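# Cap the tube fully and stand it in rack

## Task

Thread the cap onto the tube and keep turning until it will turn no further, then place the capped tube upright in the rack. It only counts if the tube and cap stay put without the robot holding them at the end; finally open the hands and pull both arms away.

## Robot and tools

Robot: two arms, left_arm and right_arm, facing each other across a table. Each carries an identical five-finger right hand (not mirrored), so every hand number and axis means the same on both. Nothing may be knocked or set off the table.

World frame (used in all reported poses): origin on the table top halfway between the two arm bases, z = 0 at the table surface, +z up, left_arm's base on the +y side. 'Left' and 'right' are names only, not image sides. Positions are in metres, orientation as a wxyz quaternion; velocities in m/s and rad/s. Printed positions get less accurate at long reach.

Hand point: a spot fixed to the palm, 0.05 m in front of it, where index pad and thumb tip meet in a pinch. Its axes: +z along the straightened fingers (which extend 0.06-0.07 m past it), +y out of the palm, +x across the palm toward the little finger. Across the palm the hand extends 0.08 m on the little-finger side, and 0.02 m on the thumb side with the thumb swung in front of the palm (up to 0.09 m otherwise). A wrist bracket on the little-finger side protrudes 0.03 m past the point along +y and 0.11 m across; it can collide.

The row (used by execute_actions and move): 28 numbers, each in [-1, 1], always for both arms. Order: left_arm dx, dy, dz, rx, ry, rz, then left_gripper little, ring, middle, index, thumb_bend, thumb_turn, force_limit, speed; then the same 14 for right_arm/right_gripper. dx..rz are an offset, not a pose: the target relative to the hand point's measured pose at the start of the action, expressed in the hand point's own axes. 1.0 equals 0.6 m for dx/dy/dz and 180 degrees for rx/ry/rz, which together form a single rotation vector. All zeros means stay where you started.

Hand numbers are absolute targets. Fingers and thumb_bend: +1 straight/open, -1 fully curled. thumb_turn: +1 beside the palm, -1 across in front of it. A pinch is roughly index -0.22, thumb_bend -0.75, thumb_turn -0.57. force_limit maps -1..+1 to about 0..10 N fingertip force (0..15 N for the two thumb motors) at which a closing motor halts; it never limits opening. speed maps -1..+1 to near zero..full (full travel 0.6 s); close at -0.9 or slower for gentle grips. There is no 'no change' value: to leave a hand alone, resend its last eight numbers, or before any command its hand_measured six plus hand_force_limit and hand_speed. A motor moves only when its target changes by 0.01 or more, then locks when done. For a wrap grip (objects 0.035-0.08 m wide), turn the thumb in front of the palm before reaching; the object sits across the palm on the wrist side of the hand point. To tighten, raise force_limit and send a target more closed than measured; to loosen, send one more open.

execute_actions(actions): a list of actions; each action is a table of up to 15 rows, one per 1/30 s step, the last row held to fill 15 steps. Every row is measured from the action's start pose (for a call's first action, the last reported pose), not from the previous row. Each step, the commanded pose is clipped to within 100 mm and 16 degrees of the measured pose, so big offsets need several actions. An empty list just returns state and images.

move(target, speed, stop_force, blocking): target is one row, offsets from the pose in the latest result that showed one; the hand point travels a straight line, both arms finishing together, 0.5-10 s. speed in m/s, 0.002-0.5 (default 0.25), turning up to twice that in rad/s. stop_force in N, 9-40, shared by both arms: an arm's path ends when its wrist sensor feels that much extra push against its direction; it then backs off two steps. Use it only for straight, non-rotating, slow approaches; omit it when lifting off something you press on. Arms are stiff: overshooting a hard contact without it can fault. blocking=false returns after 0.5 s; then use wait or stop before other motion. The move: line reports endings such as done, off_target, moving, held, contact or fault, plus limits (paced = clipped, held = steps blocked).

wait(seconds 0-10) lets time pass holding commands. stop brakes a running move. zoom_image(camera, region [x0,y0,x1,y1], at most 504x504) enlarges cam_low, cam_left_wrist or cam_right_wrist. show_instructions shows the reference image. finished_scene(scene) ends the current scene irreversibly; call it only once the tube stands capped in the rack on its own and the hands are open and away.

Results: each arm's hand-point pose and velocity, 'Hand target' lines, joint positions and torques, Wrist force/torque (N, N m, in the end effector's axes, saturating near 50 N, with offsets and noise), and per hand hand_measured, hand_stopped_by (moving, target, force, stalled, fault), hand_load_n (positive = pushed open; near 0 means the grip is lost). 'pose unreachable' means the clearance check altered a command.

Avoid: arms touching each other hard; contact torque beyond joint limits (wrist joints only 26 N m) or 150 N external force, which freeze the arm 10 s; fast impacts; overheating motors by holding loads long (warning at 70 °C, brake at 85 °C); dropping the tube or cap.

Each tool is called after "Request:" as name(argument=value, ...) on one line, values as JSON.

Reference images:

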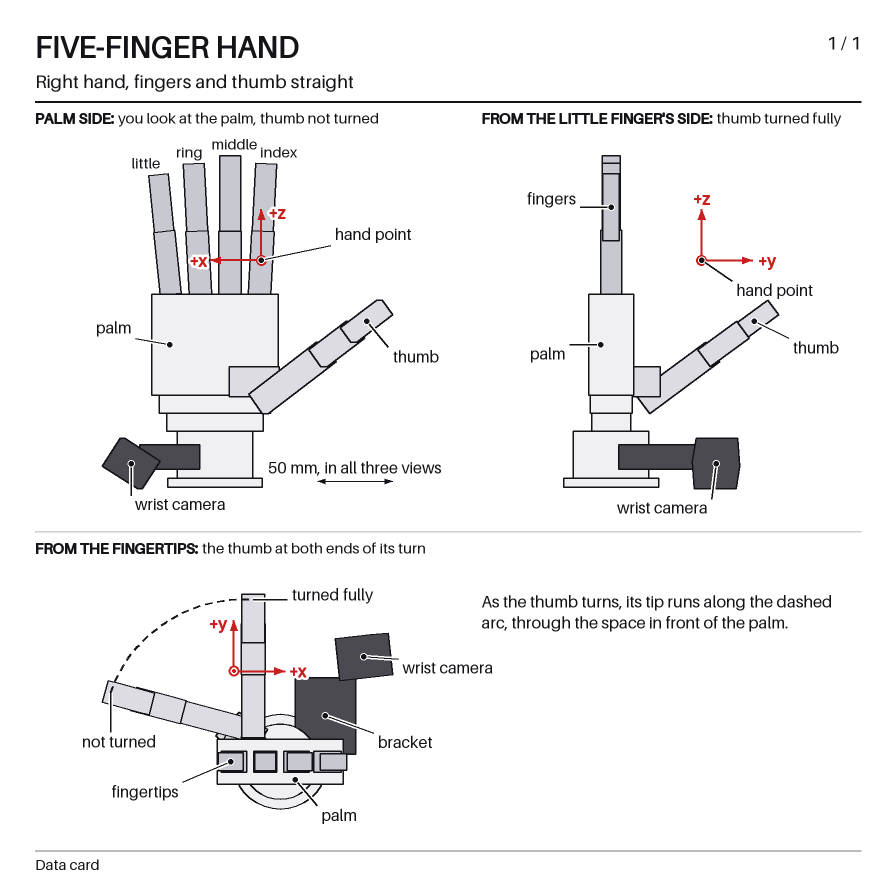

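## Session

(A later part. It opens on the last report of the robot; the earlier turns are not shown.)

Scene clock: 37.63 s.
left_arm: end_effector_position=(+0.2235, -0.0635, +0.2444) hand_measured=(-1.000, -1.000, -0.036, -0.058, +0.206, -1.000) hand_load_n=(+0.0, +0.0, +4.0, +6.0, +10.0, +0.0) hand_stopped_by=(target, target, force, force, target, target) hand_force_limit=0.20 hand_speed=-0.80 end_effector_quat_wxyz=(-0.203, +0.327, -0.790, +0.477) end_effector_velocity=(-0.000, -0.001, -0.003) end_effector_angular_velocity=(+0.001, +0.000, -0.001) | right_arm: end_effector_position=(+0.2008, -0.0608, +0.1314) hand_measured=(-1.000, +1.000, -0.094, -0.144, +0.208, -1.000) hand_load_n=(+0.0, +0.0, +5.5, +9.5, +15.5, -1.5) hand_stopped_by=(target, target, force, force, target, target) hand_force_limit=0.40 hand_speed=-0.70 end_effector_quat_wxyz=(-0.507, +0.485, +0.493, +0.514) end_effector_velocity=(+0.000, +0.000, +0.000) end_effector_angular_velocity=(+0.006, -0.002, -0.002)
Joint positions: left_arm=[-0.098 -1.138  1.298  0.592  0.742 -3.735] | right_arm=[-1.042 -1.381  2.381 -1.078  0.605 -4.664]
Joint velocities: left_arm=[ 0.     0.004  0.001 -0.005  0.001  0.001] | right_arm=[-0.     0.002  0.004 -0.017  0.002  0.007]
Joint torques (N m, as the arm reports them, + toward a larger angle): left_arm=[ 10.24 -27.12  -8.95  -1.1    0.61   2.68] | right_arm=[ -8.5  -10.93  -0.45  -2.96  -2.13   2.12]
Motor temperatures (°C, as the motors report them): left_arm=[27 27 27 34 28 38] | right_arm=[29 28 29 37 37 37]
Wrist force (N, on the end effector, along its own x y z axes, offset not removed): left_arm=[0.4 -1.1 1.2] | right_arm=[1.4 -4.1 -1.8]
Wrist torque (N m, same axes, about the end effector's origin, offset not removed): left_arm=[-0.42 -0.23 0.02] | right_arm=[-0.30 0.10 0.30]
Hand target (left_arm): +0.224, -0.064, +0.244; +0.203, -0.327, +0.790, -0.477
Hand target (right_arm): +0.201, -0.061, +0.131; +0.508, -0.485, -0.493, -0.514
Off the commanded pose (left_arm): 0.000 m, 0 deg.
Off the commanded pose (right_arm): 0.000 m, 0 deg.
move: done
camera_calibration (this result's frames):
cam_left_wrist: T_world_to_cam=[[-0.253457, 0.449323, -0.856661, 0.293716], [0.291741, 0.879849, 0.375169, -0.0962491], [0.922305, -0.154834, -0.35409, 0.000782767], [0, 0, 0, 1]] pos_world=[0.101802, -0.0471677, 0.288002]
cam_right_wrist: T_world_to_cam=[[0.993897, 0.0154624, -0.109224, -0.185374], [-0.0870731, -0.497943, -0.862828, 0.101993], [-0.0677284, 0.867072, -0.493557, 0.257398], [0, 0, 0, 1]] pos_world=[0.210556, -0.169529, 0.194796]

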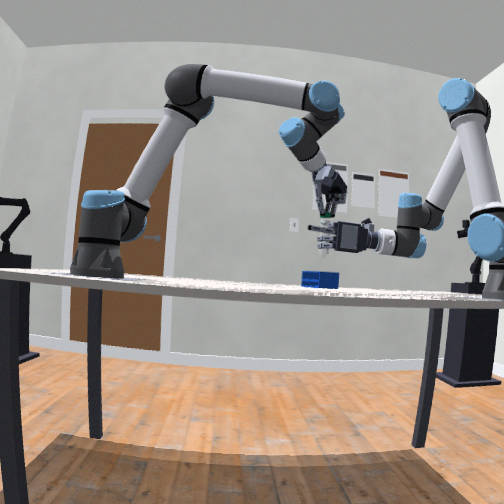

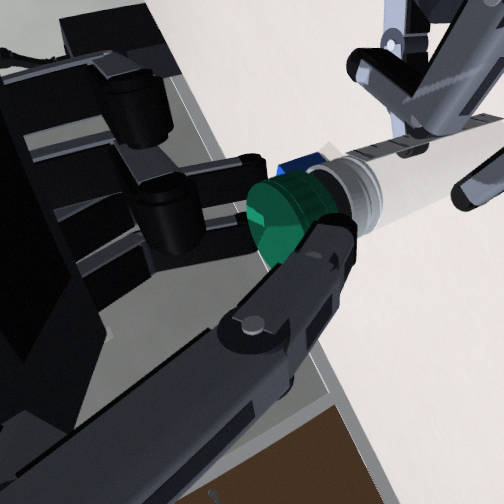

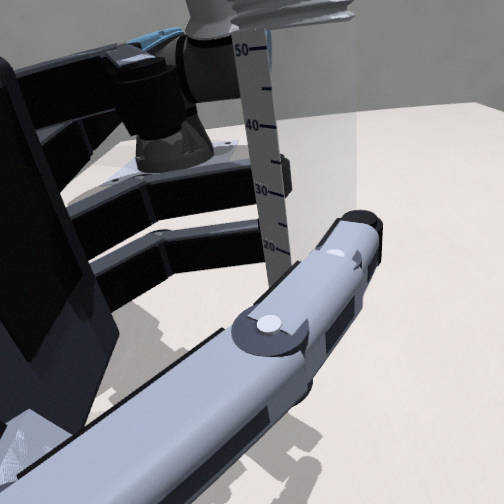

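Request:
move(target=[0.001,0.02,0.009,0,0,0,-1,-1,-0.4,-0.4,0.2,-1,0.2,-0.8,0,0,0,0,0,0,-1,1,-0.5,-0.5,0.2,-1,0.4,-0.7], speed=0.006, stop_force=9)

Request:
zoom_image(camera="cam_low", region=[290, 190, 370, 270])

Request:
zoom_image(camera="cam_left_wrist", region=[220, 80, 504, 300])

Scene clock: 40.33 s.
left_arm: end_effector_position=(+0.2227, -0.0633, +0.2314) hand_measured=(-1.000, -1.000, -0.036, -0.058, +0.206, -1.000) hand_load_n=(+0.0, +0.0, +5.0, +5.0, +9.0, -0.5) hand_stopped_by=(target, target, force, force, target, target) hand_force_limit=0.20 hand_speed=-0.80 end_effector_quat_wxyz=(-0.203, +0.327, -0.790, +0.477) end_effector_velocity=(-0.000, +0.000, -0.001) end_effector_angular_velocity=(-0.000, -0.000, -0.000) | right_arm: end_effector_position=(+0.2008, -0.0608, +0.1314) hand_measured=(-1.000, +1.000, -0.094, -0.144, +0.208, -1.000) hand_load_n=(+0.0, +0.0, +5.5, +10.5, +15.5, +0.0) hand_stopped_by=(target, target, force, force, target, target) hand_force_limit=0.40 hand_speed=-0.70 end_effector_quat_wxyz=(-0.507, +0.485, +0.493, +0.514) end_effector_velocity=(+0.000, -0.000, -0.000) end_effector_angular_velocity=(-0.000, +0.001, -0.001)
Joint positions: left_arm=[-0.1   -1.133  1.325  0.562  0.741 -3.737] | right_arm=[-1.042 -1.381  2.381 -1.078  0.605 -4.664]
Joint velocities: left_arm=[-0.     0.     0.003 -0.003 -0.     0.   ] | right_arm=[-0.     0.    -0.     0.     0.001  0.001]
Joint torques (N m, as the arm reports them, + toward a larger angle): left_arm=[ -9.15 -21.91  -5.6   -1.24  -1.7   -2.98] | right_arm=[  7.96 -31.37 -26.2   -0.6   -1.11  -2.78]
Motor temperatures (°C, as the motors report them): left_arm=[27 27 27 34 28 38] | right_arm=[29 28 29 37 37 37]
Wrist force (N, on the end effector, along its own x y z axes, offset not removed): left_arm=[2.4 -7.1 -1.2] | right_arm=[-0.7 -1.1 -3.3]
Wrist torque (N m, same axes, about the end effector's origin, offset not removed): left_arm=[-0.50 -0.53 0.06] | right_arm=[0.17 -0.37 0.52]
Hand target (left_arm): +0.223, -0.063, +0.231; +0.203, -0.327, +0.790, -0.477
Hand target (right_arm): +0.201, -0.061, +0.131; +0.507, -0.485, -0.493, -0.514
Off the commanded pose (left_arm): 0.000 m, 0 deg.
Off the commanded pose (right_arm): 0.000 m, 0 deg.
move: done
camera_calibration (this result's frames):
cam_left_wrist: T_world_to_cam=[[-0.253471, 0.449302, -0.856668, 0.282286], [0.291724, 0.879863, 0.375152, -0.0913117], [0.922307, -0.15482, -0.354092, -0.00301385], [0, 0, 0, 1]] pos_world=[0.100969, -0.0469564, 0.275014]
cam_right_wrist: T_world_to_cam=[[0.993892, 0.0154556, -0.109273, -0.185365], [-0.0871176, -0.497965, -0.86281, 0.101975], [-0.0677494, 0.867059, -0.493577, 0.257396], [0, 0, 0, 1]] pos_world=[0.210555, -0.169533, 0.194774]

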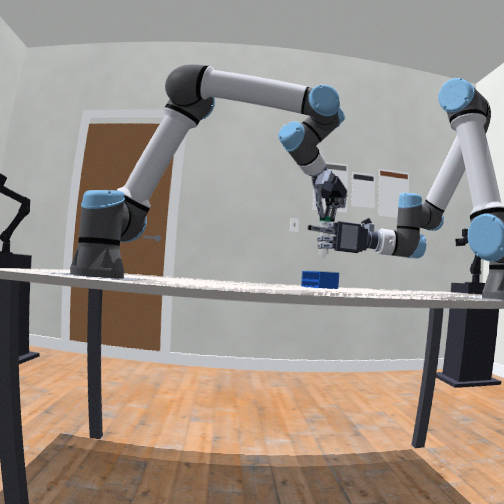

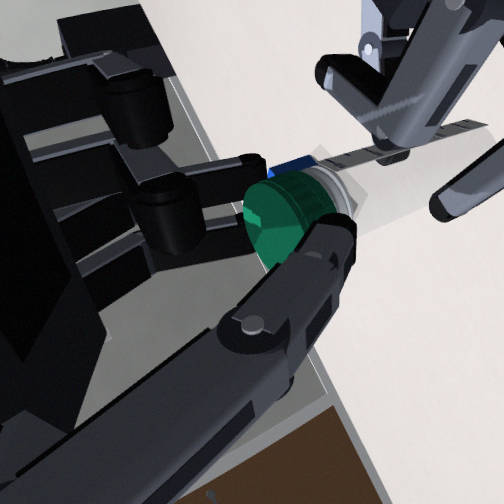

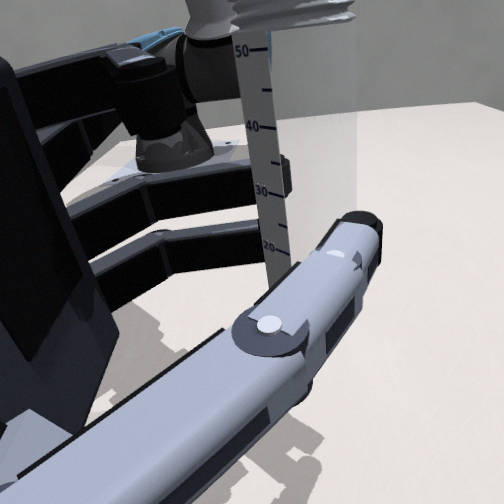

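Region (290, 190, 370, 270) of cam_low's 504x504 image, scaled by 6.300, with more detail than that image has.

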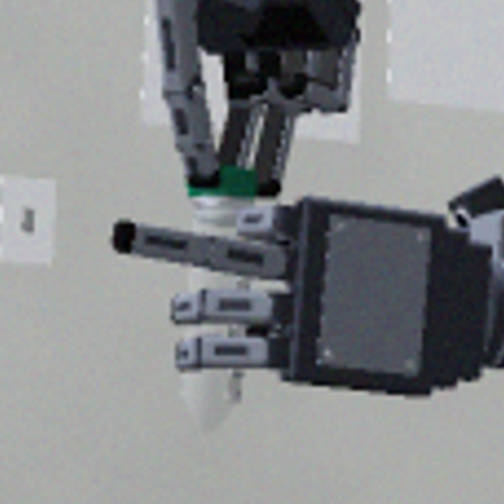

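Region (220, 80, 504, 300) of cam_left_wrist's 504x504 image, scaled by 1.775, with more detail than that image has; it fills the top 390 rows of this view, and the rest is white.

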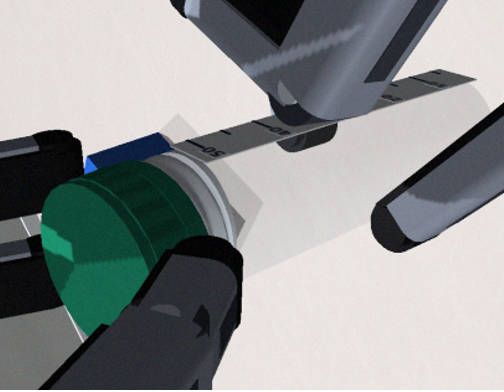

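Request:
move(target=[0.0072,-0.0048,0.0097,0.003,0.222,0.115,-1,-1,-0.4,-0.4,0.2,-1,0.2,-0.8,0,0,0,0,0,0,-1,1,-0.5,-0.5,0.2,-1,0.4,-0.7], speed=0.2)

Request:
zoom_image(camera="cam_low", region=[290, 190, 370, 270])

Scene clock: 43.13 s.
left_arm: end_effector_position=(+0.2244, -0.0708, +0.2319) hand_measured=(-1.000, -1.000, -0.036, -0.058, +0.206, -1.000) hand_load_n=(+0.0, +0.0, +5.5, +5.0, +9.0, +0.0) hand_stopped_by=(target, target, force, force, target, target) hand_force_limit=0.20 hand_speed=-0.80 end_effector_quat_wxyz=(-0.006, +0.000, -0.854, +0.520) end_effector_velocity=(+0.000, -0.000, +0.001) end_effector_angular_velocity=(-0.000, +0.002, -0.012) | right_arm: end_effector_position=(+0.2008, -0.0608, +0.1314) hand_measured=(-1.000, +1.000, -0.094, -0.144, +0.208, -1.000) hand_load_n=(+0.0, +0.0, +6.0, +9.0, +15.5, -1.5) hand_stopped_by=(target, target, force, force, target, target) hand_force_limit=0.40 hand_speed=-0.70 end_effector_quat_wxyz=(-0.507, +0.485, +0.493, +0.514) end_effector_velocity=(+0.000, -0.000, +0.000) end_effector_angular_velocity=(+0.000, +0.001, -0.001)
Joint positions: left_arm=[ 0.163 -1.299  1.514  0.264  1.629 -3.101] | right_arm=[-1.042 -1.381  2.381 -1.078  0.605 -4.664]
Joint velocities: left_arm=[ 0.007  0.002 -0.004  0.003  0.017  0.007] | right_arm=[-0.     0.     0.    -0.001  0.001  0.001]
Joint torques (N m, as the arm reports them, + toward a larger angle): left_arm=[ 12.65 -21.33 -29.09   2.38   1.67   2.47] | right_arm=[  4.11 -11.6   -6.56  -3.05  -1.03   1.63]
Motor temperatures (°C, as the motors report them): left_arm=[27 27 27 34 28 38] | right_arm=[29 28 29 37 37 37]
Wrist force (N, on the end effector, along its own x y z axes, offset not removed): left_arm=[2.8 -1.8 2.3] | right_arm=[-2.3 -0.9 -1.4]
Wrist torque (N m, same axes, about the end effector's origin, offset not removed): left_arm=[-0.16 -0.51 0.06] | right_arm=[-0.32 0.09 0.29]
Hand target (left_arm): +0.224, -0.071, +0.232; +0.005, +0.000, +0.854, -0.520
Hand target (right_arm): +0.201, -0.061, +0.131; +0.507, -0.485, -0.493, -0.514
Off the commanded pose (left_arm): 0.001 m, 0 deg.
Off the commanded pose (right_arm): 0.000 m, 0 deg.
move: done
camera_calibration (this result's frames):
cam_left_wrist: T_world_to_cam=[[0.138713, 0.495076, -0.857705, 0.202015], [0.827733, 0.417531, 0.374868, -0.238324], [0.543706, -0.76195, -0.351874, 0.0358626], [0, 0, 0, 1]] pos_world=[0.149748, 0.02682, 0.275229]
cam_right_wrist: T_world_to_cam=[[0.993898, 0.0154624, -0.109218, -0.185381], [-0.0870676, -0.497946, -0.862826, 0.10199], [-0.0677258, 0.86707, -0.493561, 0.257392], [0, 0, 0, 1]] pos_world=[0.210562, -0.169525, 0.194792]

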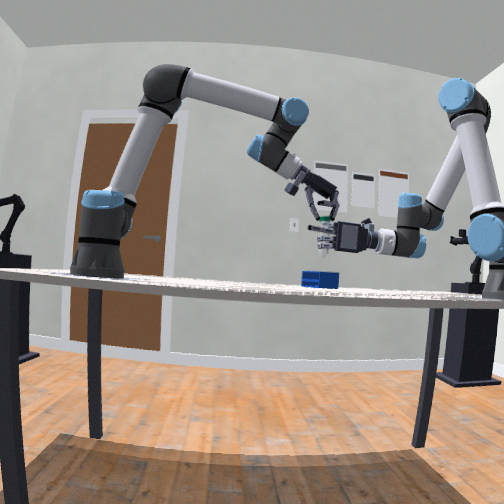

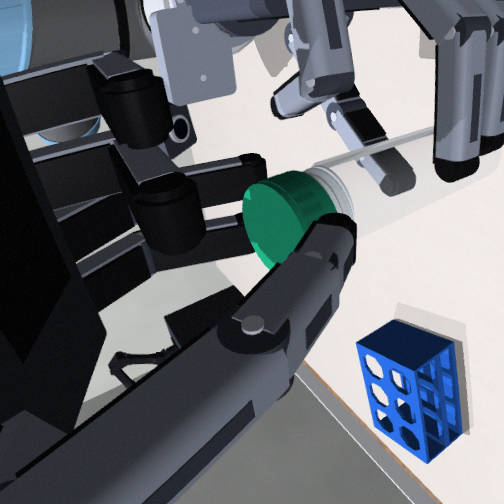

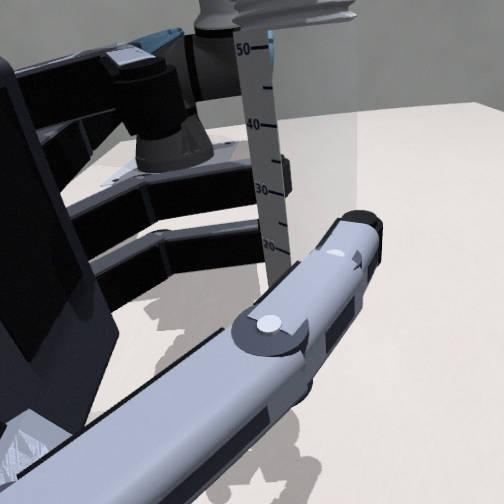

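Region (290, 190, 370, 270) of cam_low's 504x504 image, scaled by 6.300, with more detail than that image has.

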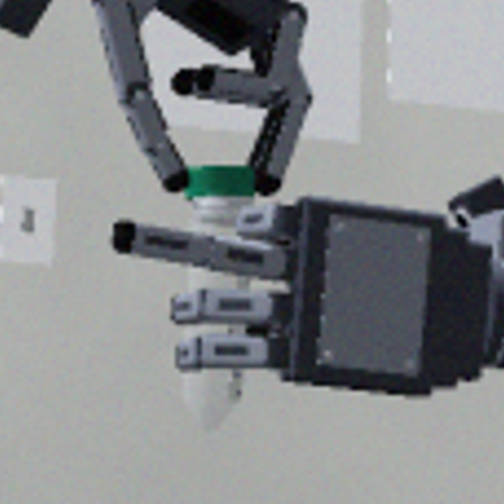

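Request:
move(target=[0.0072,-0.003,0.0107,0.003,0.222,0.115,-1,-1,-0.4,-0.4,0.2,-1,0.2,-0.8,0,0,0,0,0,0,-1,1,-0.5,-0.5,0.2,-1,0.4,-0.7], speed=0.3)

Request:
zoom_image(camera="cam_low", region=[290, 190, 370, 270])

Scene clock: 46.43 s.
left_arm: end_effector_position=(+0.2203, -0.0771, +0.2304) hand_measured=(-1.000, -1.000, -0.036, -0.058, +0.206, -1.000) hand_load_n=(+0.0, +0.0, +5.5, +4.5, +9.5, -0.5) hand_stopped_by=(target, target, force, force, target, target) hand_force_limit=0.20 hand_speed=-0.80 end_effector_quat_wxyz=(-0.193, +0.326, +0.789, -0.483) end_effector_velocity=(-0.000, -0.000, -0.001) end_effector_angular_velocity=(+0.009, -0.002, -0.014) | right_arm: end_effector_position=(+0.2008, -0.0608, +0.1314) hand_measured=(-1.000, +1.000, -0.094, -0.144, +0.210, -1.000) hand_load_n=(+0.0, +0.0, +4.5, +9.5, +16.0, +1.5) hand_stopped_by=(target, target, force, force, target, target) hand_force_limit=0.40 hand_speed=-0.70 end_effector_quat_wxyz=(-0.507, +0.485, +0.493, +0.514) end_effector_velocity=(-0.000, +0.000, +0.000) end_effector_angular_velocity=(+0.000, -0.001, +0.000)
Joint positions: left_arm=[ 0.426 -0.968  1.093  0.735  2.492 -2.382] | right_arm=[-1.042 -1.381  2.381 -1.078  0.605 -4.664]
Joint velocities: left_arm=[ 0.001  0.015 -0.021  0.033  0.006  0.024] | right_arm=[ 0.    -0.001 -0.    -0.    -0.    -0.001]
Joint torques (N m, as the arm reports them, + toward a larger angle): left_arm=[ 12.03 -34.15 -29.28   2.41   1.57   3.18] | right_arm=[ -0.29 -15.99 -14.08  -1.51  -1.14  -0.57]
Motor temperatures (°C, as the motors report them): left_arm=[27 27 27 34 28 38] | right_arm=[29 28 29 37 37 37]
Wrist force (N, on the end effector, along its own x y z axes, offset not removed): left_arm=[4.1 -2.7 2.8] | right_arm=[0.5 1.8 -3.9]
Wrist torque (N m, same axes, about the end effector's origin, offset not removed): left_arm=[-0.62 -0.52 -0.06] | right_arm=[0.10 0.14 -0.06]
Hand target (left_arm): +0.220, -0.077, +0.230; -0.193, +0.327, +0.789, -0.483
Hand target (right_arm): +0.201, -0.061, +0.131; +0.507, -0.485, -0.493, -0.514
Off the commanded pose (left_arm): 0.000 m, 0 deg.
Off the commanded pose (right_arm): 0.000 m, 0 deg.
move: done
camera_calibration (this result's frames):
cam_left_wrist: T_world_to_cam=[[0.44815, 0.2512, -0.85794, 0.11745], [0.880845, -0.287863, 0.375829, -0.298103], [-0.152561, -0.924139, -0.350274, 0.17331], [0, 0, 0, 1]] pos_world=[0.236388, 0.0448466, 0.273507]
cam_right_wrist: T_world_to_cam=[[0.993894, 0.0154623, -0.109254, -0.185367], [-0.0870988, -0.497955, -0.862818, 0.101977], [-0.0677448, 0.867065, -0.493567, 0.257394], [0, 0, 0, 1]] pos_world=[0.210554, -0.169531, 0.194777]

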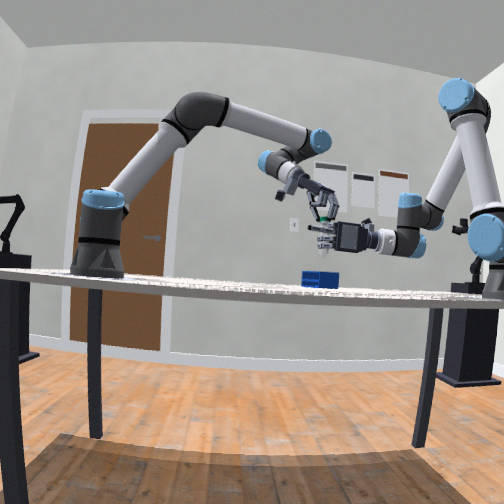

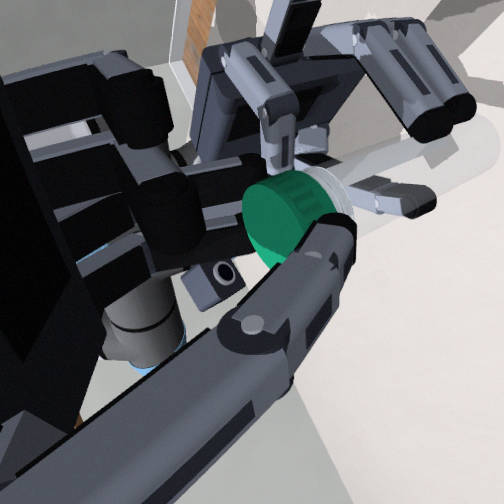

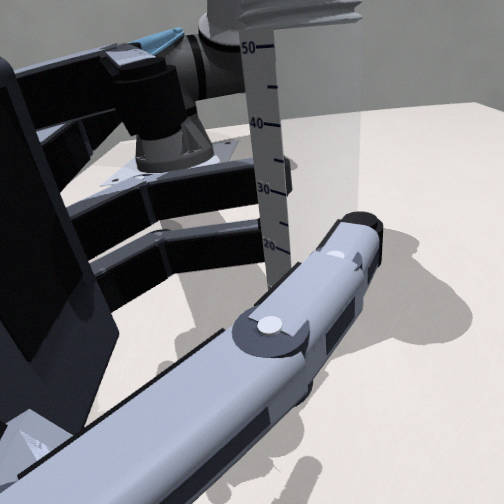

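Region (290, 190, 370, 270) of cam_low's 504x504 image, scaled by 6.300, with more detail than that image has.

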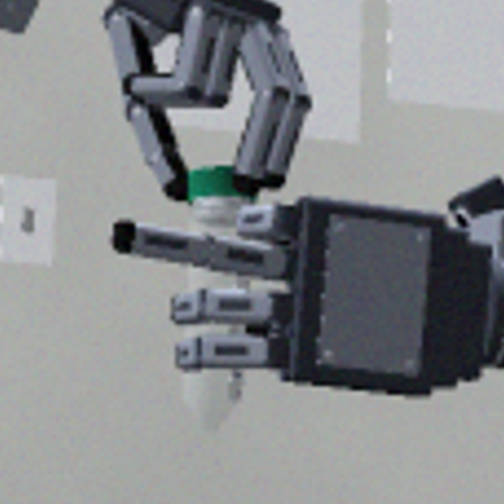

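Request:
execute_actions(actions=[[[0,0,0,0,0,0,-1,-1,0.12,0.12,0.42,-1,0.2,0,0,0,0,0,0,0,-1,1,-0.5,-0.5,0.2,-1,0.4,-0.7]]])

Request:
move(target=[0.0117,0.011,-0.0188,-0.006,-0.444,-0.23,-1,-1,0.12,0.12,0.42,-1,0.2,0,0,0.006,0.0072,-0.111,0,-0.005,-1,1,-0.5,-0.5,0.2,-1,0.4,-0.7], speed=0.4)

Request:
zoom_image(camera="cam_low", region=[290, 190, 370, 270])

Scene clock: 47.47 s.
left_arm: end_effector_position=(+0.2204, -0.0771, +0.2304) hand_measured=(-1.000, -1.000, +0.120, +0.120, +0.420, -1.000) hand_load_n=(+0.0, +0.0, +0.0, +0.0, +0.0, +0.0) hand_stopped_by=(target, target, target, target, target, target) hand_force_limit=0.20 hand_speed=0.00 end_effector_quat_wxyz=(-0.193, +0.326, +0.789, -0.483) end_effector_velocity=(-0.000, +0.000, -0.001) end_effector_angular_velocity=(+0.001, +0.001, -0.000) | right_arm: end_effector_position=(+0.2008, -0.0608, +0.1314) hand_measured=(-1.000, +1.000, -0.094, -0.144, +0.210, -1.000) hand_load_n=(+0.0, +0.0, +6.0, +9.0, +15.5, -0.5) hand_stopped_by=(target, target, force, force, target, target) hand_force_limit=0.40 hand_speed=-0.70 end_effector_quat_wxyz=(-0.507, +0.485, +0.493, +0.514) end_effector_velocity=(-0.000, -0.000, +0.000) end_effector_angular_velocity=(-0.000, -0.000, +0.001)
Joint positions: left_arm=[ 0.426 -0.967  1.093  0.735  2.492 -2.382] | right_arm=[-1.042 -1.381  2.381 -1.078  0.605 -4.664]
Joint velocities: left_arm=[-0.     0.001  0.001 -0.     0.    -0.   ] | right_arm=[-0.001 -0.001  0.     0.001 -0.001 -0.001]
Joint torques (N m, as the arm reports them, + toward a larger angle): left_arm=[ -3.87 -53.71  -9.44  -0.93  -0.72  -2.56] | right_arm=[  0.45 -16.42 -20.53  -0.24  -1.22  -2.1 ]
Motor temperatures (°C, as the motors report them): left_arm=[27 27 27 34 28 38] | right_arm=[29 28 29 37 37 37]
Wrist force (N, on the end effector, along its own x y z axes, offset not removed): left_arm=[0.6 -1.3 1.8] | right_arm=[4.5 -1.4 -4.8]
Wrist torque (N m, same axes, about the end effector's origin, offset not removed): left_arm=[-0.55 -0.36 0.01] | right_arm=[0.25 -0.20 0.34]
Hand target (left_arm): +0.220, -0.077, +0.230; -0.193, +0.326, +0.789, -0.483
Hand target (right_arm): +0.201, -0.061, +0.131; +0.507, -0.485, -0.493, -0.514
Off the commanded pose (left_arm): 0.000 m, 0 deg.
Off the commanded pose (right_arm): 0.000 m, 0 deg.
camera_calibration (this result's frames):
cam_left_wrist: T_world_to_cam=[[0.448123, 0.251265, -0.857935, 0.117401], [0.880876, -0.287772, 0.375825, -0.298178], [-0.152458, -0.92415, -0.350291, 0.173322], [0, 0, 0, 1]] pos_world=[0.236472, 0.0448698, 0.273498]
cam_right_wrist: T_world_to_cam=[[0.993894, 0.0154621, -0.109254, -0.185367], [-0.0870988, -0.497955, -0.862818, 0.101977], [-0.0677445, 0.867065, -0.493567, 0.257394], [0, 0, 0, 1]] pos_world=[0.210554, -0.169531, 0.194777]

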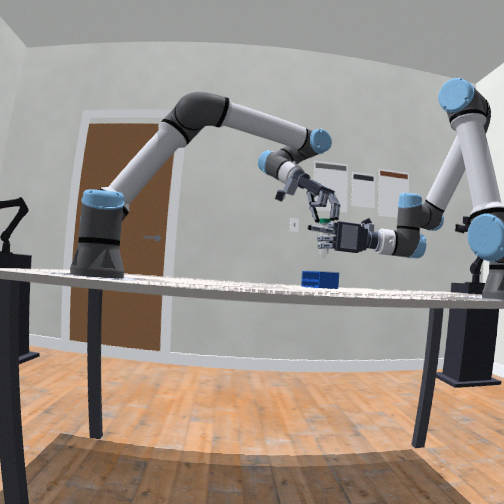

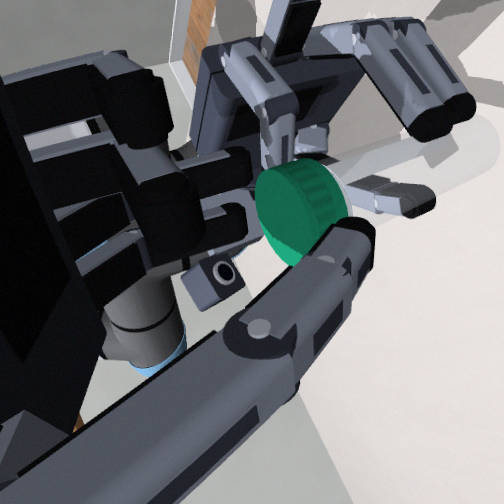

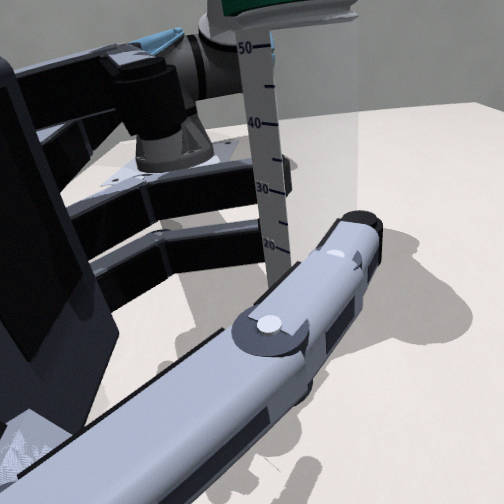

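Scene clock: 50.10 s.
left_arm: end_effector_position=(+0.2242, -0.0632, +0.2291) hand_measured=(-1.000, -1.000, +0.120, +0.120, +0.420, -1.000) hand_load_n=(+0.0, +0.0, +0.0, +0.0, +0.0, +0.0) hand_stopped_by=(target, target, target, target, target, target) hand_force_limit=0.20 hand_speed=0.00 end_effector_quat_wxyz=(-0.204, +0.328, -0.789, +0.478) end_effector_velocity=(-0.000, -0.000, -0.000) end_effector_angular_velocity=(+0.006, +0.005, +0.012) | right_arm: end_effector_position=(+0.2043, -0.0565, +0.1317) hand_measured=(-1.000, +1.000, -0.094, -0.144, +0.210, -1.000) hand_load_n=(+0.0, +0.0, +6.0, +9.0, +15.5, -0.5) hand_stopped_by=(target, target, force, force, target, target) hand_force_limit=0.40 hand_speed=-0.70 end_effector_quat_wxyz=(-0.412, +0.562, +0.400, +0.596) end_effector_velocity=(-0.000, +0.000, +0.000) end_effector_angular_velocity=(+0.001, +0.001, +0.000)
Joint positions: left_arm=[-0.098 -1.133  1.33   0.553  0.741 -3.735] | right_arm=[-0.768 -1.364  2.361 -1.049  1.228 -4.709]
Joint velocities: left_arm=[-0.001  0.01  -0.015  0.023 -0.005 -0.019] | right_arm=[ 0.001 -0.001 -0.     0.001  0.001  0.002]
Joint torques (N m, as the arm reports them, + toward a larger angle): left_arm=[ -9.87 -27.23 -30.54   2.62  -2.31  -2.73] | right_arm=[  9.48 -10.87 -25.05   0.12   2.85  -2.47]
Motor temperatures (°C, as the motors report them): left_arm=[27 27 27 34 28 38] | right_arm=[29 28 29 37 37 37]
Wrist force (N, on the end effector, along its own x y z axes, offset not removed): left_arm=[0.2 -0.7 0.5] | right_arm=[1.2 -3.1 -0.5]
Wrist torque (N m, same axes, about the end effector's origin, offset not removed): left_arm=[-0.40 -0.23 -0.03] | right_arm=[-0.42 0.03 0.13]
Hand target (left_arm): +0.224, -0.063, +0.229; +0.204, -0.329, +0.789, -0.477
Hand target (right_arm): +0.204, -0.056, +0.132; -0.412, +0.562, +0.400, +0.596
Off the commanded pose (left_arm): 0.001 m, 0 deg.
Off the commanded pose (right_arm): 0.000 m, 0 deg.
move: done
camera_calibration (this result's frames):
cam_left_wrist: T_world_to_cam=[[-0.253893, 0.447361, -0.857559, 0.280893], [0.290218, 0.880994, 0.373663, -0.0902507], [0.922666, -0.154008, -0.35351, -0.00537396], [0, 0, 0, 1]] pos_world=[0.102467, -0.0469778, 0.272706]
cam_right_wrist: T_world_to_cam=[[0.939407, -0.324696, -0.109936, -0.196914], [-0.251248, -0.433972, -0.865183, 0.142198], [0.233213, 0.840381, -0.489256, 0.190438], [0, 0, 0, 1]] pos_world=[0.176296, -0.162267, 0.194552]

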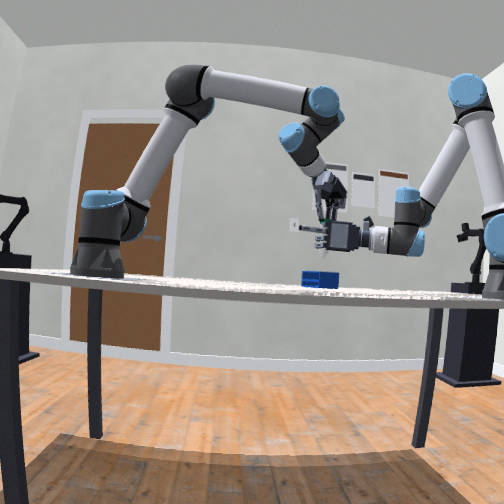

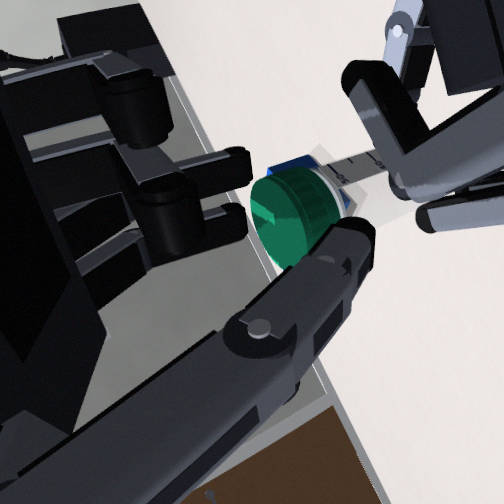

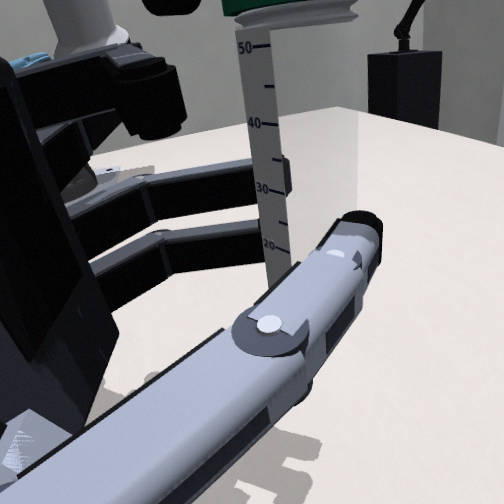

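Region (290, 190, 370, 270) of cam_low's 504x504 image, scaled by 6.300, with more detail than that image has.

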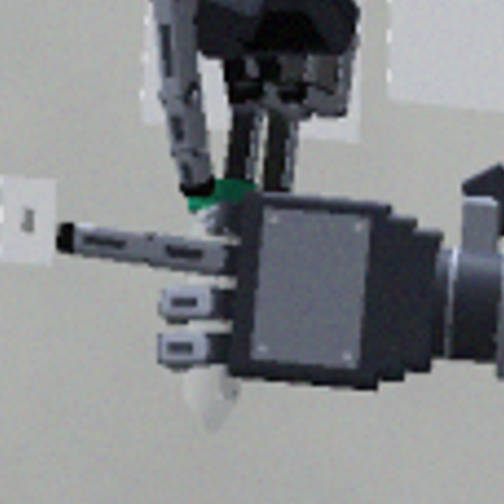

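Request:
move(target=[0,0.0037,0.002,0,0,0,-1,-1,-0.4,-0.4,0.2,-1,0.2,-0.8,0,0,0,0,0,0,-1,1,-0.5,-0.5,0.2,-1,0.4,-0.7])

Request:
move(target=[0.0084,-0.0035,0.0099,0.003,0.222,0.115,-1,-1,-0.4,-0.4,0.2,-1,0.2,-0.8,0,0,0,0,0,0,-1,1,-0.5,-0.5,0.2,-1,0.4,-0.7], speed=0.3)

Request:
move(target=[0.0084,-0.004,0.0096,0.003,0.222,0.115,-1,-1,-0.4,-0.4,0.2,-1,0.2,-0.8,0,0,0,0,0,0,-1,1,-0.5,-0.5,0.2,-1,0.4,-0.7], speed=0.3)

Request:
execute_actions(actions=[[[0,0,0,0,0,0,-1,-1,0.1,0.1,0.42,-1,0.2,0,0,0,0,0,0,0,-1,1,-0.5,-0.5,0.2,-1,0.4,-0.7]]])

Scene clock: 51.53 s.
left_arm: end_effector_position=(+0.2242, -0.0633, +0.2266) hand_measured=(-1.000, -1.000, -0.076, -0.088, +0.280, -1.000) hand_load_n=(+0.0, +0.0, +6.0, +7.5, +9.0, +0.0) hand_stopped_by=(target, target, force, force, force, target) hand_force_limit=0.20 hand_speed=-0.80 end_effector_quat_wxyz=(-0.204, +0.328, -0.789, +0.478) end_effector_velocity=(-0.001, -0.000, -0.000) end_effector_angular_velocity=(+0.001, +0.000, -0.001) | right_arm: end_effector_position=(+0.2043, -0.0565, +0.1317) hand_measured=(-1.000, +1.000, -0.094, -0.144, +0.210, -1.000) hand_load_n=(+0.0, +0.0, +14.0, +5.5, +13.5, -6.5) hand_stopped_by=(target, target, force, force, target, target) hand_force_limit=0.40 hand_speed=-0.70 end_effector_quat_wxyz=(-0.412, +0.562, +0.400, +0.596) end_effector_velocity=(-0.000, +0.000, +0.001) end_effector_angular_velocity=(+0.002, -0.001, +0.001)
Joint positions: left_arm=[-0.098 -1.131  1.335  0.547  0.741 -3.735] | right_arm=[-0.768 -1.364  2.361 -1.049  1.228 -4.709]
Joint velocities: left_arm=[-0.001  0.     0.     0.     0.     0.   ] | right_arm=[ 0.    -0.001  0.    -0.001 -0.001  0.   ]
Joint torques (N m, as the arm reports them, + toward a larger angle): left_arm=[  9.32 -24.92  -5.36   0.43   1.35   2.91] | right_arm=[-12.5  -17.19 -12.32  -1.55  -1.1   -1.2 ]
Motor temperatures (°C, as the motors report them): left_arm=[27 27 27 34 28 38] | right_arm=[29 28 29 37 37 37]
Wrist force (N, on the end effector, along its own x y z axes, offset not removed): left_arm=[3.9 -7.6 5.2] | right_arm=[-1.6 -2.0 0.5]
Wrist torque (N m, same axes, about the end effector's origin, offset not removed): left_arm=[-0.56 -0.33 -0.11] | right_arm=[0.65 -0.16 0.00]
Hand target (left_arm): +0.224, -0.063, +0.227; +0.204, -0.328, +0.789, -0.478
Hand target (right_arm): +0.204, -0.056, +0.132; -0.412, +0.562, +0.400, +0.596
Off the commanded pose (left_arm): 0.000 m, 0 deg.
Off the commanded pose (right_arm): 0.000 m, 0 deg.
move: done
camera_calibration (this result's frames):
cam_left_wrist: T_world_to_cam=[[-0.253843, 0.447384, -0.857561, 0.278738], [0.290317, 0.880963, 0.373657, -0.089295], [0.922648, -0.154114, -0.353509, -0.00624831], [0, 0, 0, 1]] pos_world=[0.102444, -0.0470001, 0.270192]
cam_right_wrist: T_world_to_cam=[[0.939409, -0.324694, -0.109929, -0.196918], [-0.251247, -0.433997, -0.865172, 0.142198], [0.233207, 0.840369, -0.489279, 0.190425], [0, 0, 0, 1]] pos_world=[0.176305, -0.162252, 0.194549]

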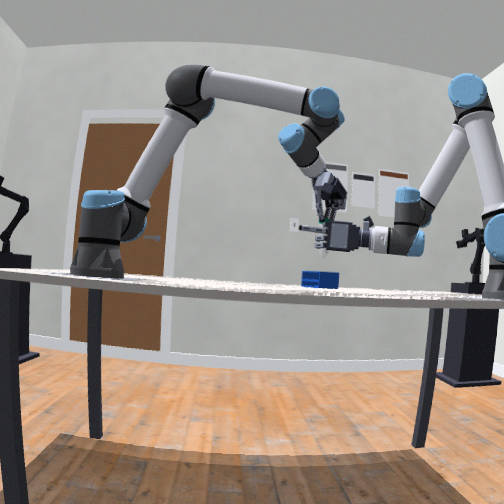

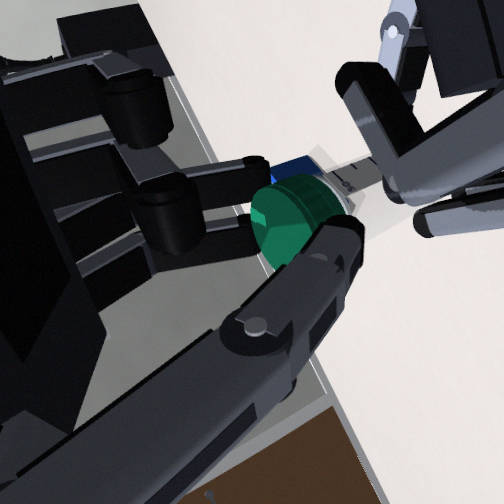

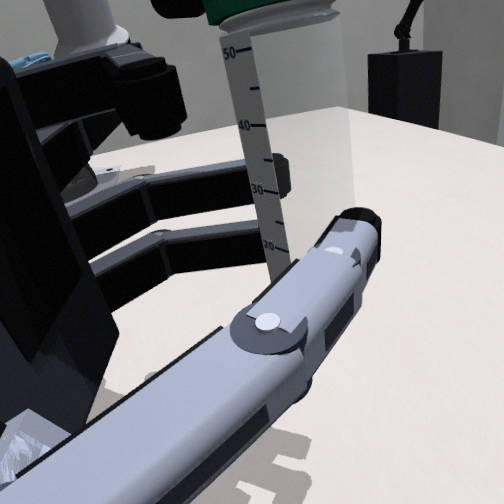

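Scene clock: 53.40 s.
left_arm: end_effector_position=(+0.2252, -0.0711, +0.2264) hand_measured=(-1.000, -1.000, -0.076, -0.088, +0.280, -1.000) hand_load_n=(+0.0, +0.0, +6.0, +7.5, +8.5, -1.0) hand_stopped_by=(target, target, force, force, force, target) hand_force_limit=0.20 hand_speed=-0.80 end_effector_quat_wxyz=(-0.006, +0.001, -0.854, +0.521) end_effector_velocity=(-0.000, -0.001, -0.002) end_effector_angular_velocity=(+0.004, +0.002, -0.014) | right_arm: end_effector_position=(+0.2043, -0.0565, +0.1317) hand_measured=(-1.000, +1.000, -0.094, -0.146, +0.210, -1.000) hand_load_n=(+0.0, +0.0, +11.5, +4.5, +15.0, +0.0) hand_stopped_by=(target, target, force, force, target, target) hand_force_limit=0.40 hand_speed=-0.70 end_effector_quat_wxyz=(-0.412, +0.562, +0.400, +0.596) end_effector_velocity=(+0.000, -0.000, +0.000) end_effector_angular_velocity=(+0.000, -0.001, -0.001)
Joint positions: left_arm=[ 0.164 -1.296  1.525  0.248  1.628 -3.101] | right_arm=[-0.768 -1.364  2.361 -1.049  1.228 -4.709]
Joint velocities: left_arm=[ 0.006  0.006 -0.005  0.004  0.018  0.008] | right_arm=[-0.    -0.     0.    -0.001  0.001 -0.001]
Joint torques (N m, as the arm reports them, + toward a larger angle): left_arm=[ 12.52 -17.15 -30.53   3.11   1.55   2.39] | right_arm=[ -7.89 -16.3  -12.03  -1.83  -1.13  -1.14]
Motor temperatures (°C, as the motors report them): left_arm=[27 27 27 34 28 38] | right_arm=[29 28 29 37 37 37]
Wrist force (N, on the end effector, along its own x y z axes, offset not removed): left_arm=[2.2 -7.7 -0.7] | right_arm=[-4.5 1.3 1.9]
Wrist torque (N m, same axes, about the end effector's origin, offset not removed): left_arm=[-0.44 -0.34 -0.04] | right_arm=[0.34 -0.49 0.38]
Hand target (left_arm): +0.225, -0.071, +0.226; +0.006, -0.000, +0.854, -0.520
Hand target (right_arm): +0.204, -0.056, +0.132; -0.412, +0.562, +0.400, +0.596
Off the commanded pose (left_arm): 0.001 m, 0 deg.
Off the commanded pose (right_arm): 0.000 m, 0 deg.
move: done
camera_calibration (this result's frames):
cam_left_wrist: T_world_to_cam=[[0.138275, 0.49367, -0.858586, 0.197533], [0.826924, 0.419544, 0.374405, -0.236436], [0.545047, -0.761756, -0.350215, 0.0326165], [0, 0, 0, 1]] pos_world=[0.150423, 0.0265249, 0.269545]
cam_right_wrist: T_world_to_cam=[[0.939408, -0.324698, -0.109929, -0.19692], [-0.251248, -0.433995, -0.865172, 0.142198], [0.233211, 0.840368, -0.489279, 0.190424], [0, 0, 0, 1]] pos_world=[0.176307, -0.162253, 0.194549]

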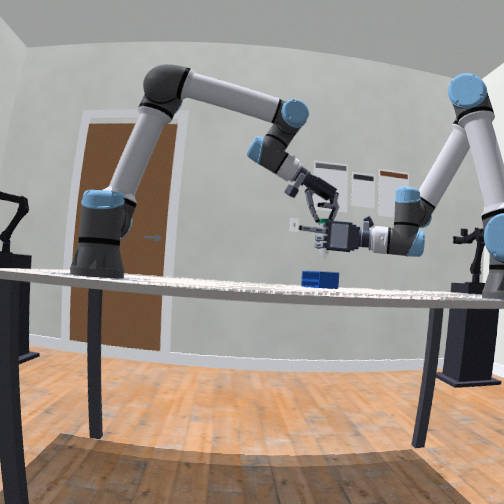

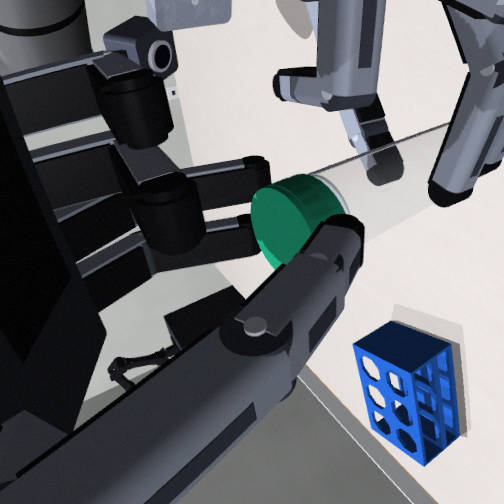

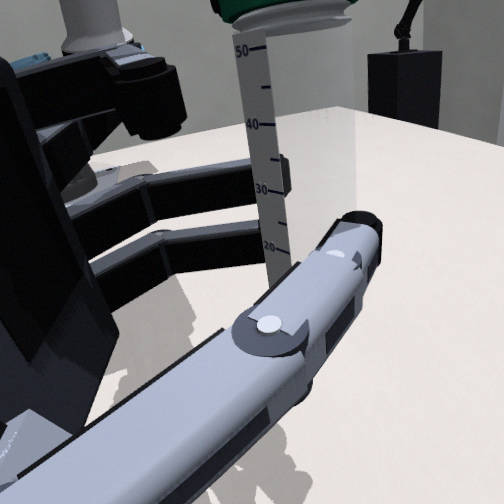

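Scene clock: 55.33 s.
left_arm: end_effector_position=(+0.2204, -0.0770, +0.2258) hand_measured=(-1.000, -1.000, -0.076, -0.088, +0.280, -1.000) hand_load_n=(+0.0, +0.0, +5.0, +6.5, +9.0, -1.5) hand_stopped_by=(target, target, force, force, force, target) hand_force_limit=0.20 hand_speed=-0.80 end_effector_quat_wxyz=(-0.192, +0.326, +0.789, -0.484) end_effector_velocity=(+0.000, -0.000, -0.001) end_effector_angular_velocity=(+0.009, -0.003, -0.014) | right_arm: end_effector_position=(+0.2043, -0.0565, +0.1317) hand_measured=(-1.000, +1.000, -0.094, -0.146, +0.210, -1.000) hand_load_n=(+0.0, +0.0, +6.5, +7.0, +16.5, +8.0) hand_stopped_by=(target, target, force, force, target, target) hand_force_limit=0.40 hand_speed=-0.70 end_effector_quat_wxyz=(-0.412, +0.562, +0.400, +0.596) end_effector_velocity=(+0.000, -0.000, +0.001) end_effector_angular_velocity=(+0.001, -0.001, -0.001)
Joint positions: left_arm=[ 0.426 -0.968  1.106  0.719  2.491 -2.384] | right_arm=[-0.768 -1.364  2.361 -1.049  1.228 -4.709]
Joint velocities: left_arm=[ 0.001  0.015 -0.021  0.033  0.006  0.025] | right_arm=[-0.    -0.001  0.     0.     0.001 -0.   ]
Joint torques (N m, as the arm reports them, + toward a larger angle): left_arm=[ 10.37 -28.89 -27.43   2.35   1.55   3.03] | right_arm=[ -7.51 -16.2  -11.2   -2.27  -1.05  -1.13]
Motor temperatures (°C, as the motors report them): left_arm=[27 27 27 34 28 38] | right_arm=[29 28 29 37 37 37]
Wrist force (N, on the end effector, along its own x y z axes, offset not removed): left_arm=[3.3 -8.3 -3.9] | right_arm=[-4.7 0.0 -6.7]
Wrist torque (N m, same axes, about the end effector's origin, offset not removed): left_arm=[-0.81 -0.22 -0.12] | right_arm=[0.13 -0.11 0.58]
Hand target (left_arm): +0.220, -0.077, +0.226; -0.192, +0.326, +0.789, -0.484
Hand target (right_arm): +0.204, -0.056, +0.132; -0.412, +0.562, +0.400, +0.596
Off the commanded pose (left_arm): 0.000 m, 0 deg.
Off the commanded pose (right_arm): 0.000 m, 0 deg.
move: done
camera_calibration (this result's frames):
cam_left_wrist: T_world_to_cam=[[0.448094, 0.250283, -0.858237, 0.113421], [0.881145, -0.285778, 0.376715, -0.296569], [-0.15098, -0.925035, -0.348591, 0.170944], [0, 0, 0, 1]] pos_world=[0.236306, 0.0449888, 0.268654]
cam_right_wrist: T_world_to_cam=[[0.939407, -0.324699, -0.109932, -0.19692], [-0.251253, -0.434001, -0.865168, 0.142196], [0.233208, 0.840365, -0.489285, 0.190425], [0, 0, 0, 1]] pos_world=[0.176306, -0.162253, 0.194548]

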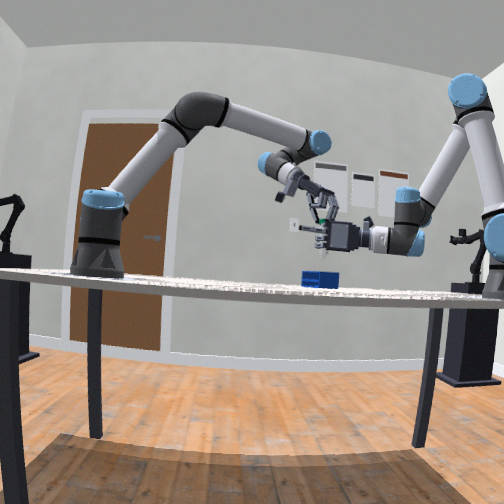

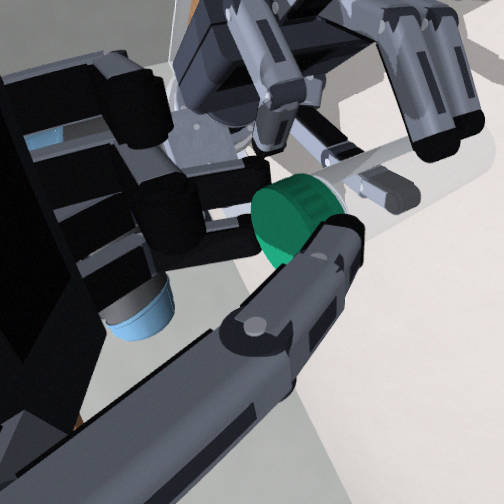

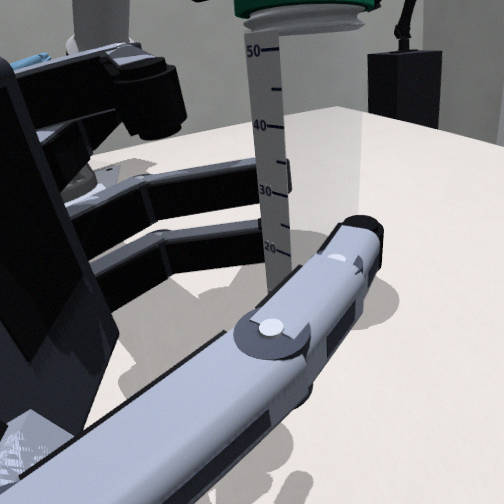

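Scene clock: 55.83 s.
left_arm: end_effector_position=(+0.2205, -0.0770, +0.2257) hand_measured=(-1.000, -1.000, +0.100, +0.100, +0.420, -1.000) hand_load_n=(+0.0, +0.0, +0.0, +0.0, +0.0, +0.0) hand_stopped_by=(target, target, target, target, target, target) hand_force_limit=0.20 hand_speed=0.00 end_effector_quat_wxyz=(-0.192, +0.326, +0.789, -0.484) end_effector_velocity=(+0.000, +0.000, +0.000) end_effector_angular_velocity=(+0.000, -0.000, +0.001) | right_arm: end_effector_position=(+0.2043, -0.0565, +0.1317) hand_measured=(-1.000, +1.000, -0.094, -0.146, +0.210, -1.000) hand_load_n=(+0.0, +0.0, +8.5, +6.5, +16.0, +4.0) hand_stopped_by=(target, target, force, force, target, target) hand_force_limit=0.40 hand_speed=-0.70 end_effector_quat_wxyz=(-0.412, +0.562, +0.400, +0.596) end_effector_velocity=(-0.000, +0.000, +0.000) end_effector_angular_velocity=(+0.000, -0.001, +0.000)
Joint positions: left_arm=[ 0.426 -0.968  1.106  0.719  2.491 -2.384] | right_arm=[-0.768 -1.364  2.361 -1.049  1.228 -4.709]
Joint velocities: left_arm=[ 0.    -0.001  0.001 -0.    -0.    -0.001] | right_arm=[ 0.001 -0.    -0.    -0.     0.    -0.001]
Joint torques (N m, as the arm reports them, + toward a larger angle): left_arm=[  4.91 -54.92 -10.25  -0.74  -0.77  -2.56] | right_arm=[ -8.02 -16.75 -12.52  -2.24  -1.17  -1.1 ]
Motor temperatures (°C, as the motors report them): left_arm=[27 27 27 34 28 38] | right_arm=[29 28 29 37 37 37]
Wrist force (N, on the end effector, along its own x y z axes, offset not removed): left_arm=[1.1 -0.1 1.2] | right_arm=[-1.6 1.7 -0.8]
Wrist torque (N m, same axes, about the end effector's origin, offset not removed): left_arm=[-0.36 -0.32 -0.01] | right_arm=[0.62 0.31 0.04]
Hand target (left_arm): +0.220, -0.077, +0.226; -0.192, +0.326, +0.789, -0.484
Hand target (right_arm): +0.204, -0.056, +0.132; -0.412, +0.562, +0.400, +0.596
Off the commanded pose (left_arm): 0.000 m, 0 deg.
Off the commanded pose (right_arm): 0.000 m, 0 deg.
camera_calibration (this result's frames):
cam_left_wrist: T_world_to_cam=[[0.448083, 0.250308, -0.858235, 0.113384], [0.881152, -0.285775, 0.3767, -0.296588], [-0.150971, -0.925029, -0.34861, 0.170941], [0, 0, 0, 1]] pos_world=[0.236341, 0.0449873, 0.268627]
cam_right_wrist: T_world_to_cam=[[0.939407, -0.324699, -0.109932, -0.19692], [-0.251253, -0.434001, -0.865168, 0.142196], [0.233208, 0.840365, -0.489285, 0.190425], [0, 0, 0, 1]] pos_world=[0.176306, -0.162253, 0.194548]

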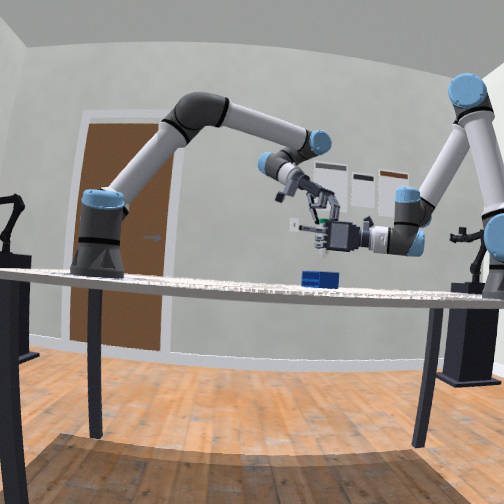

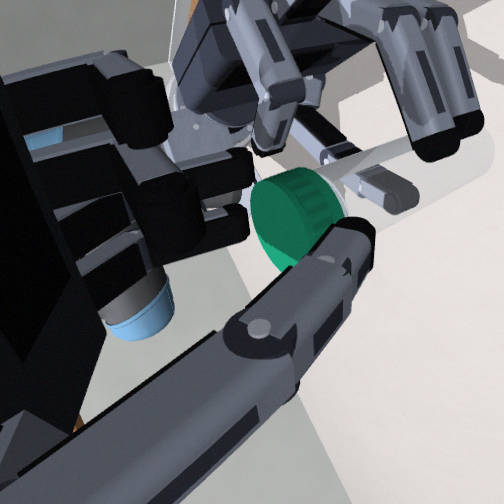

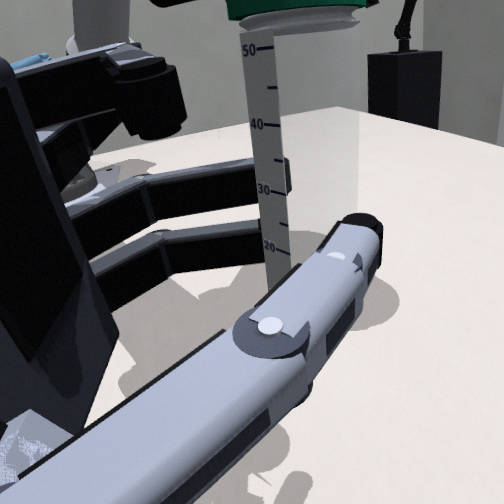

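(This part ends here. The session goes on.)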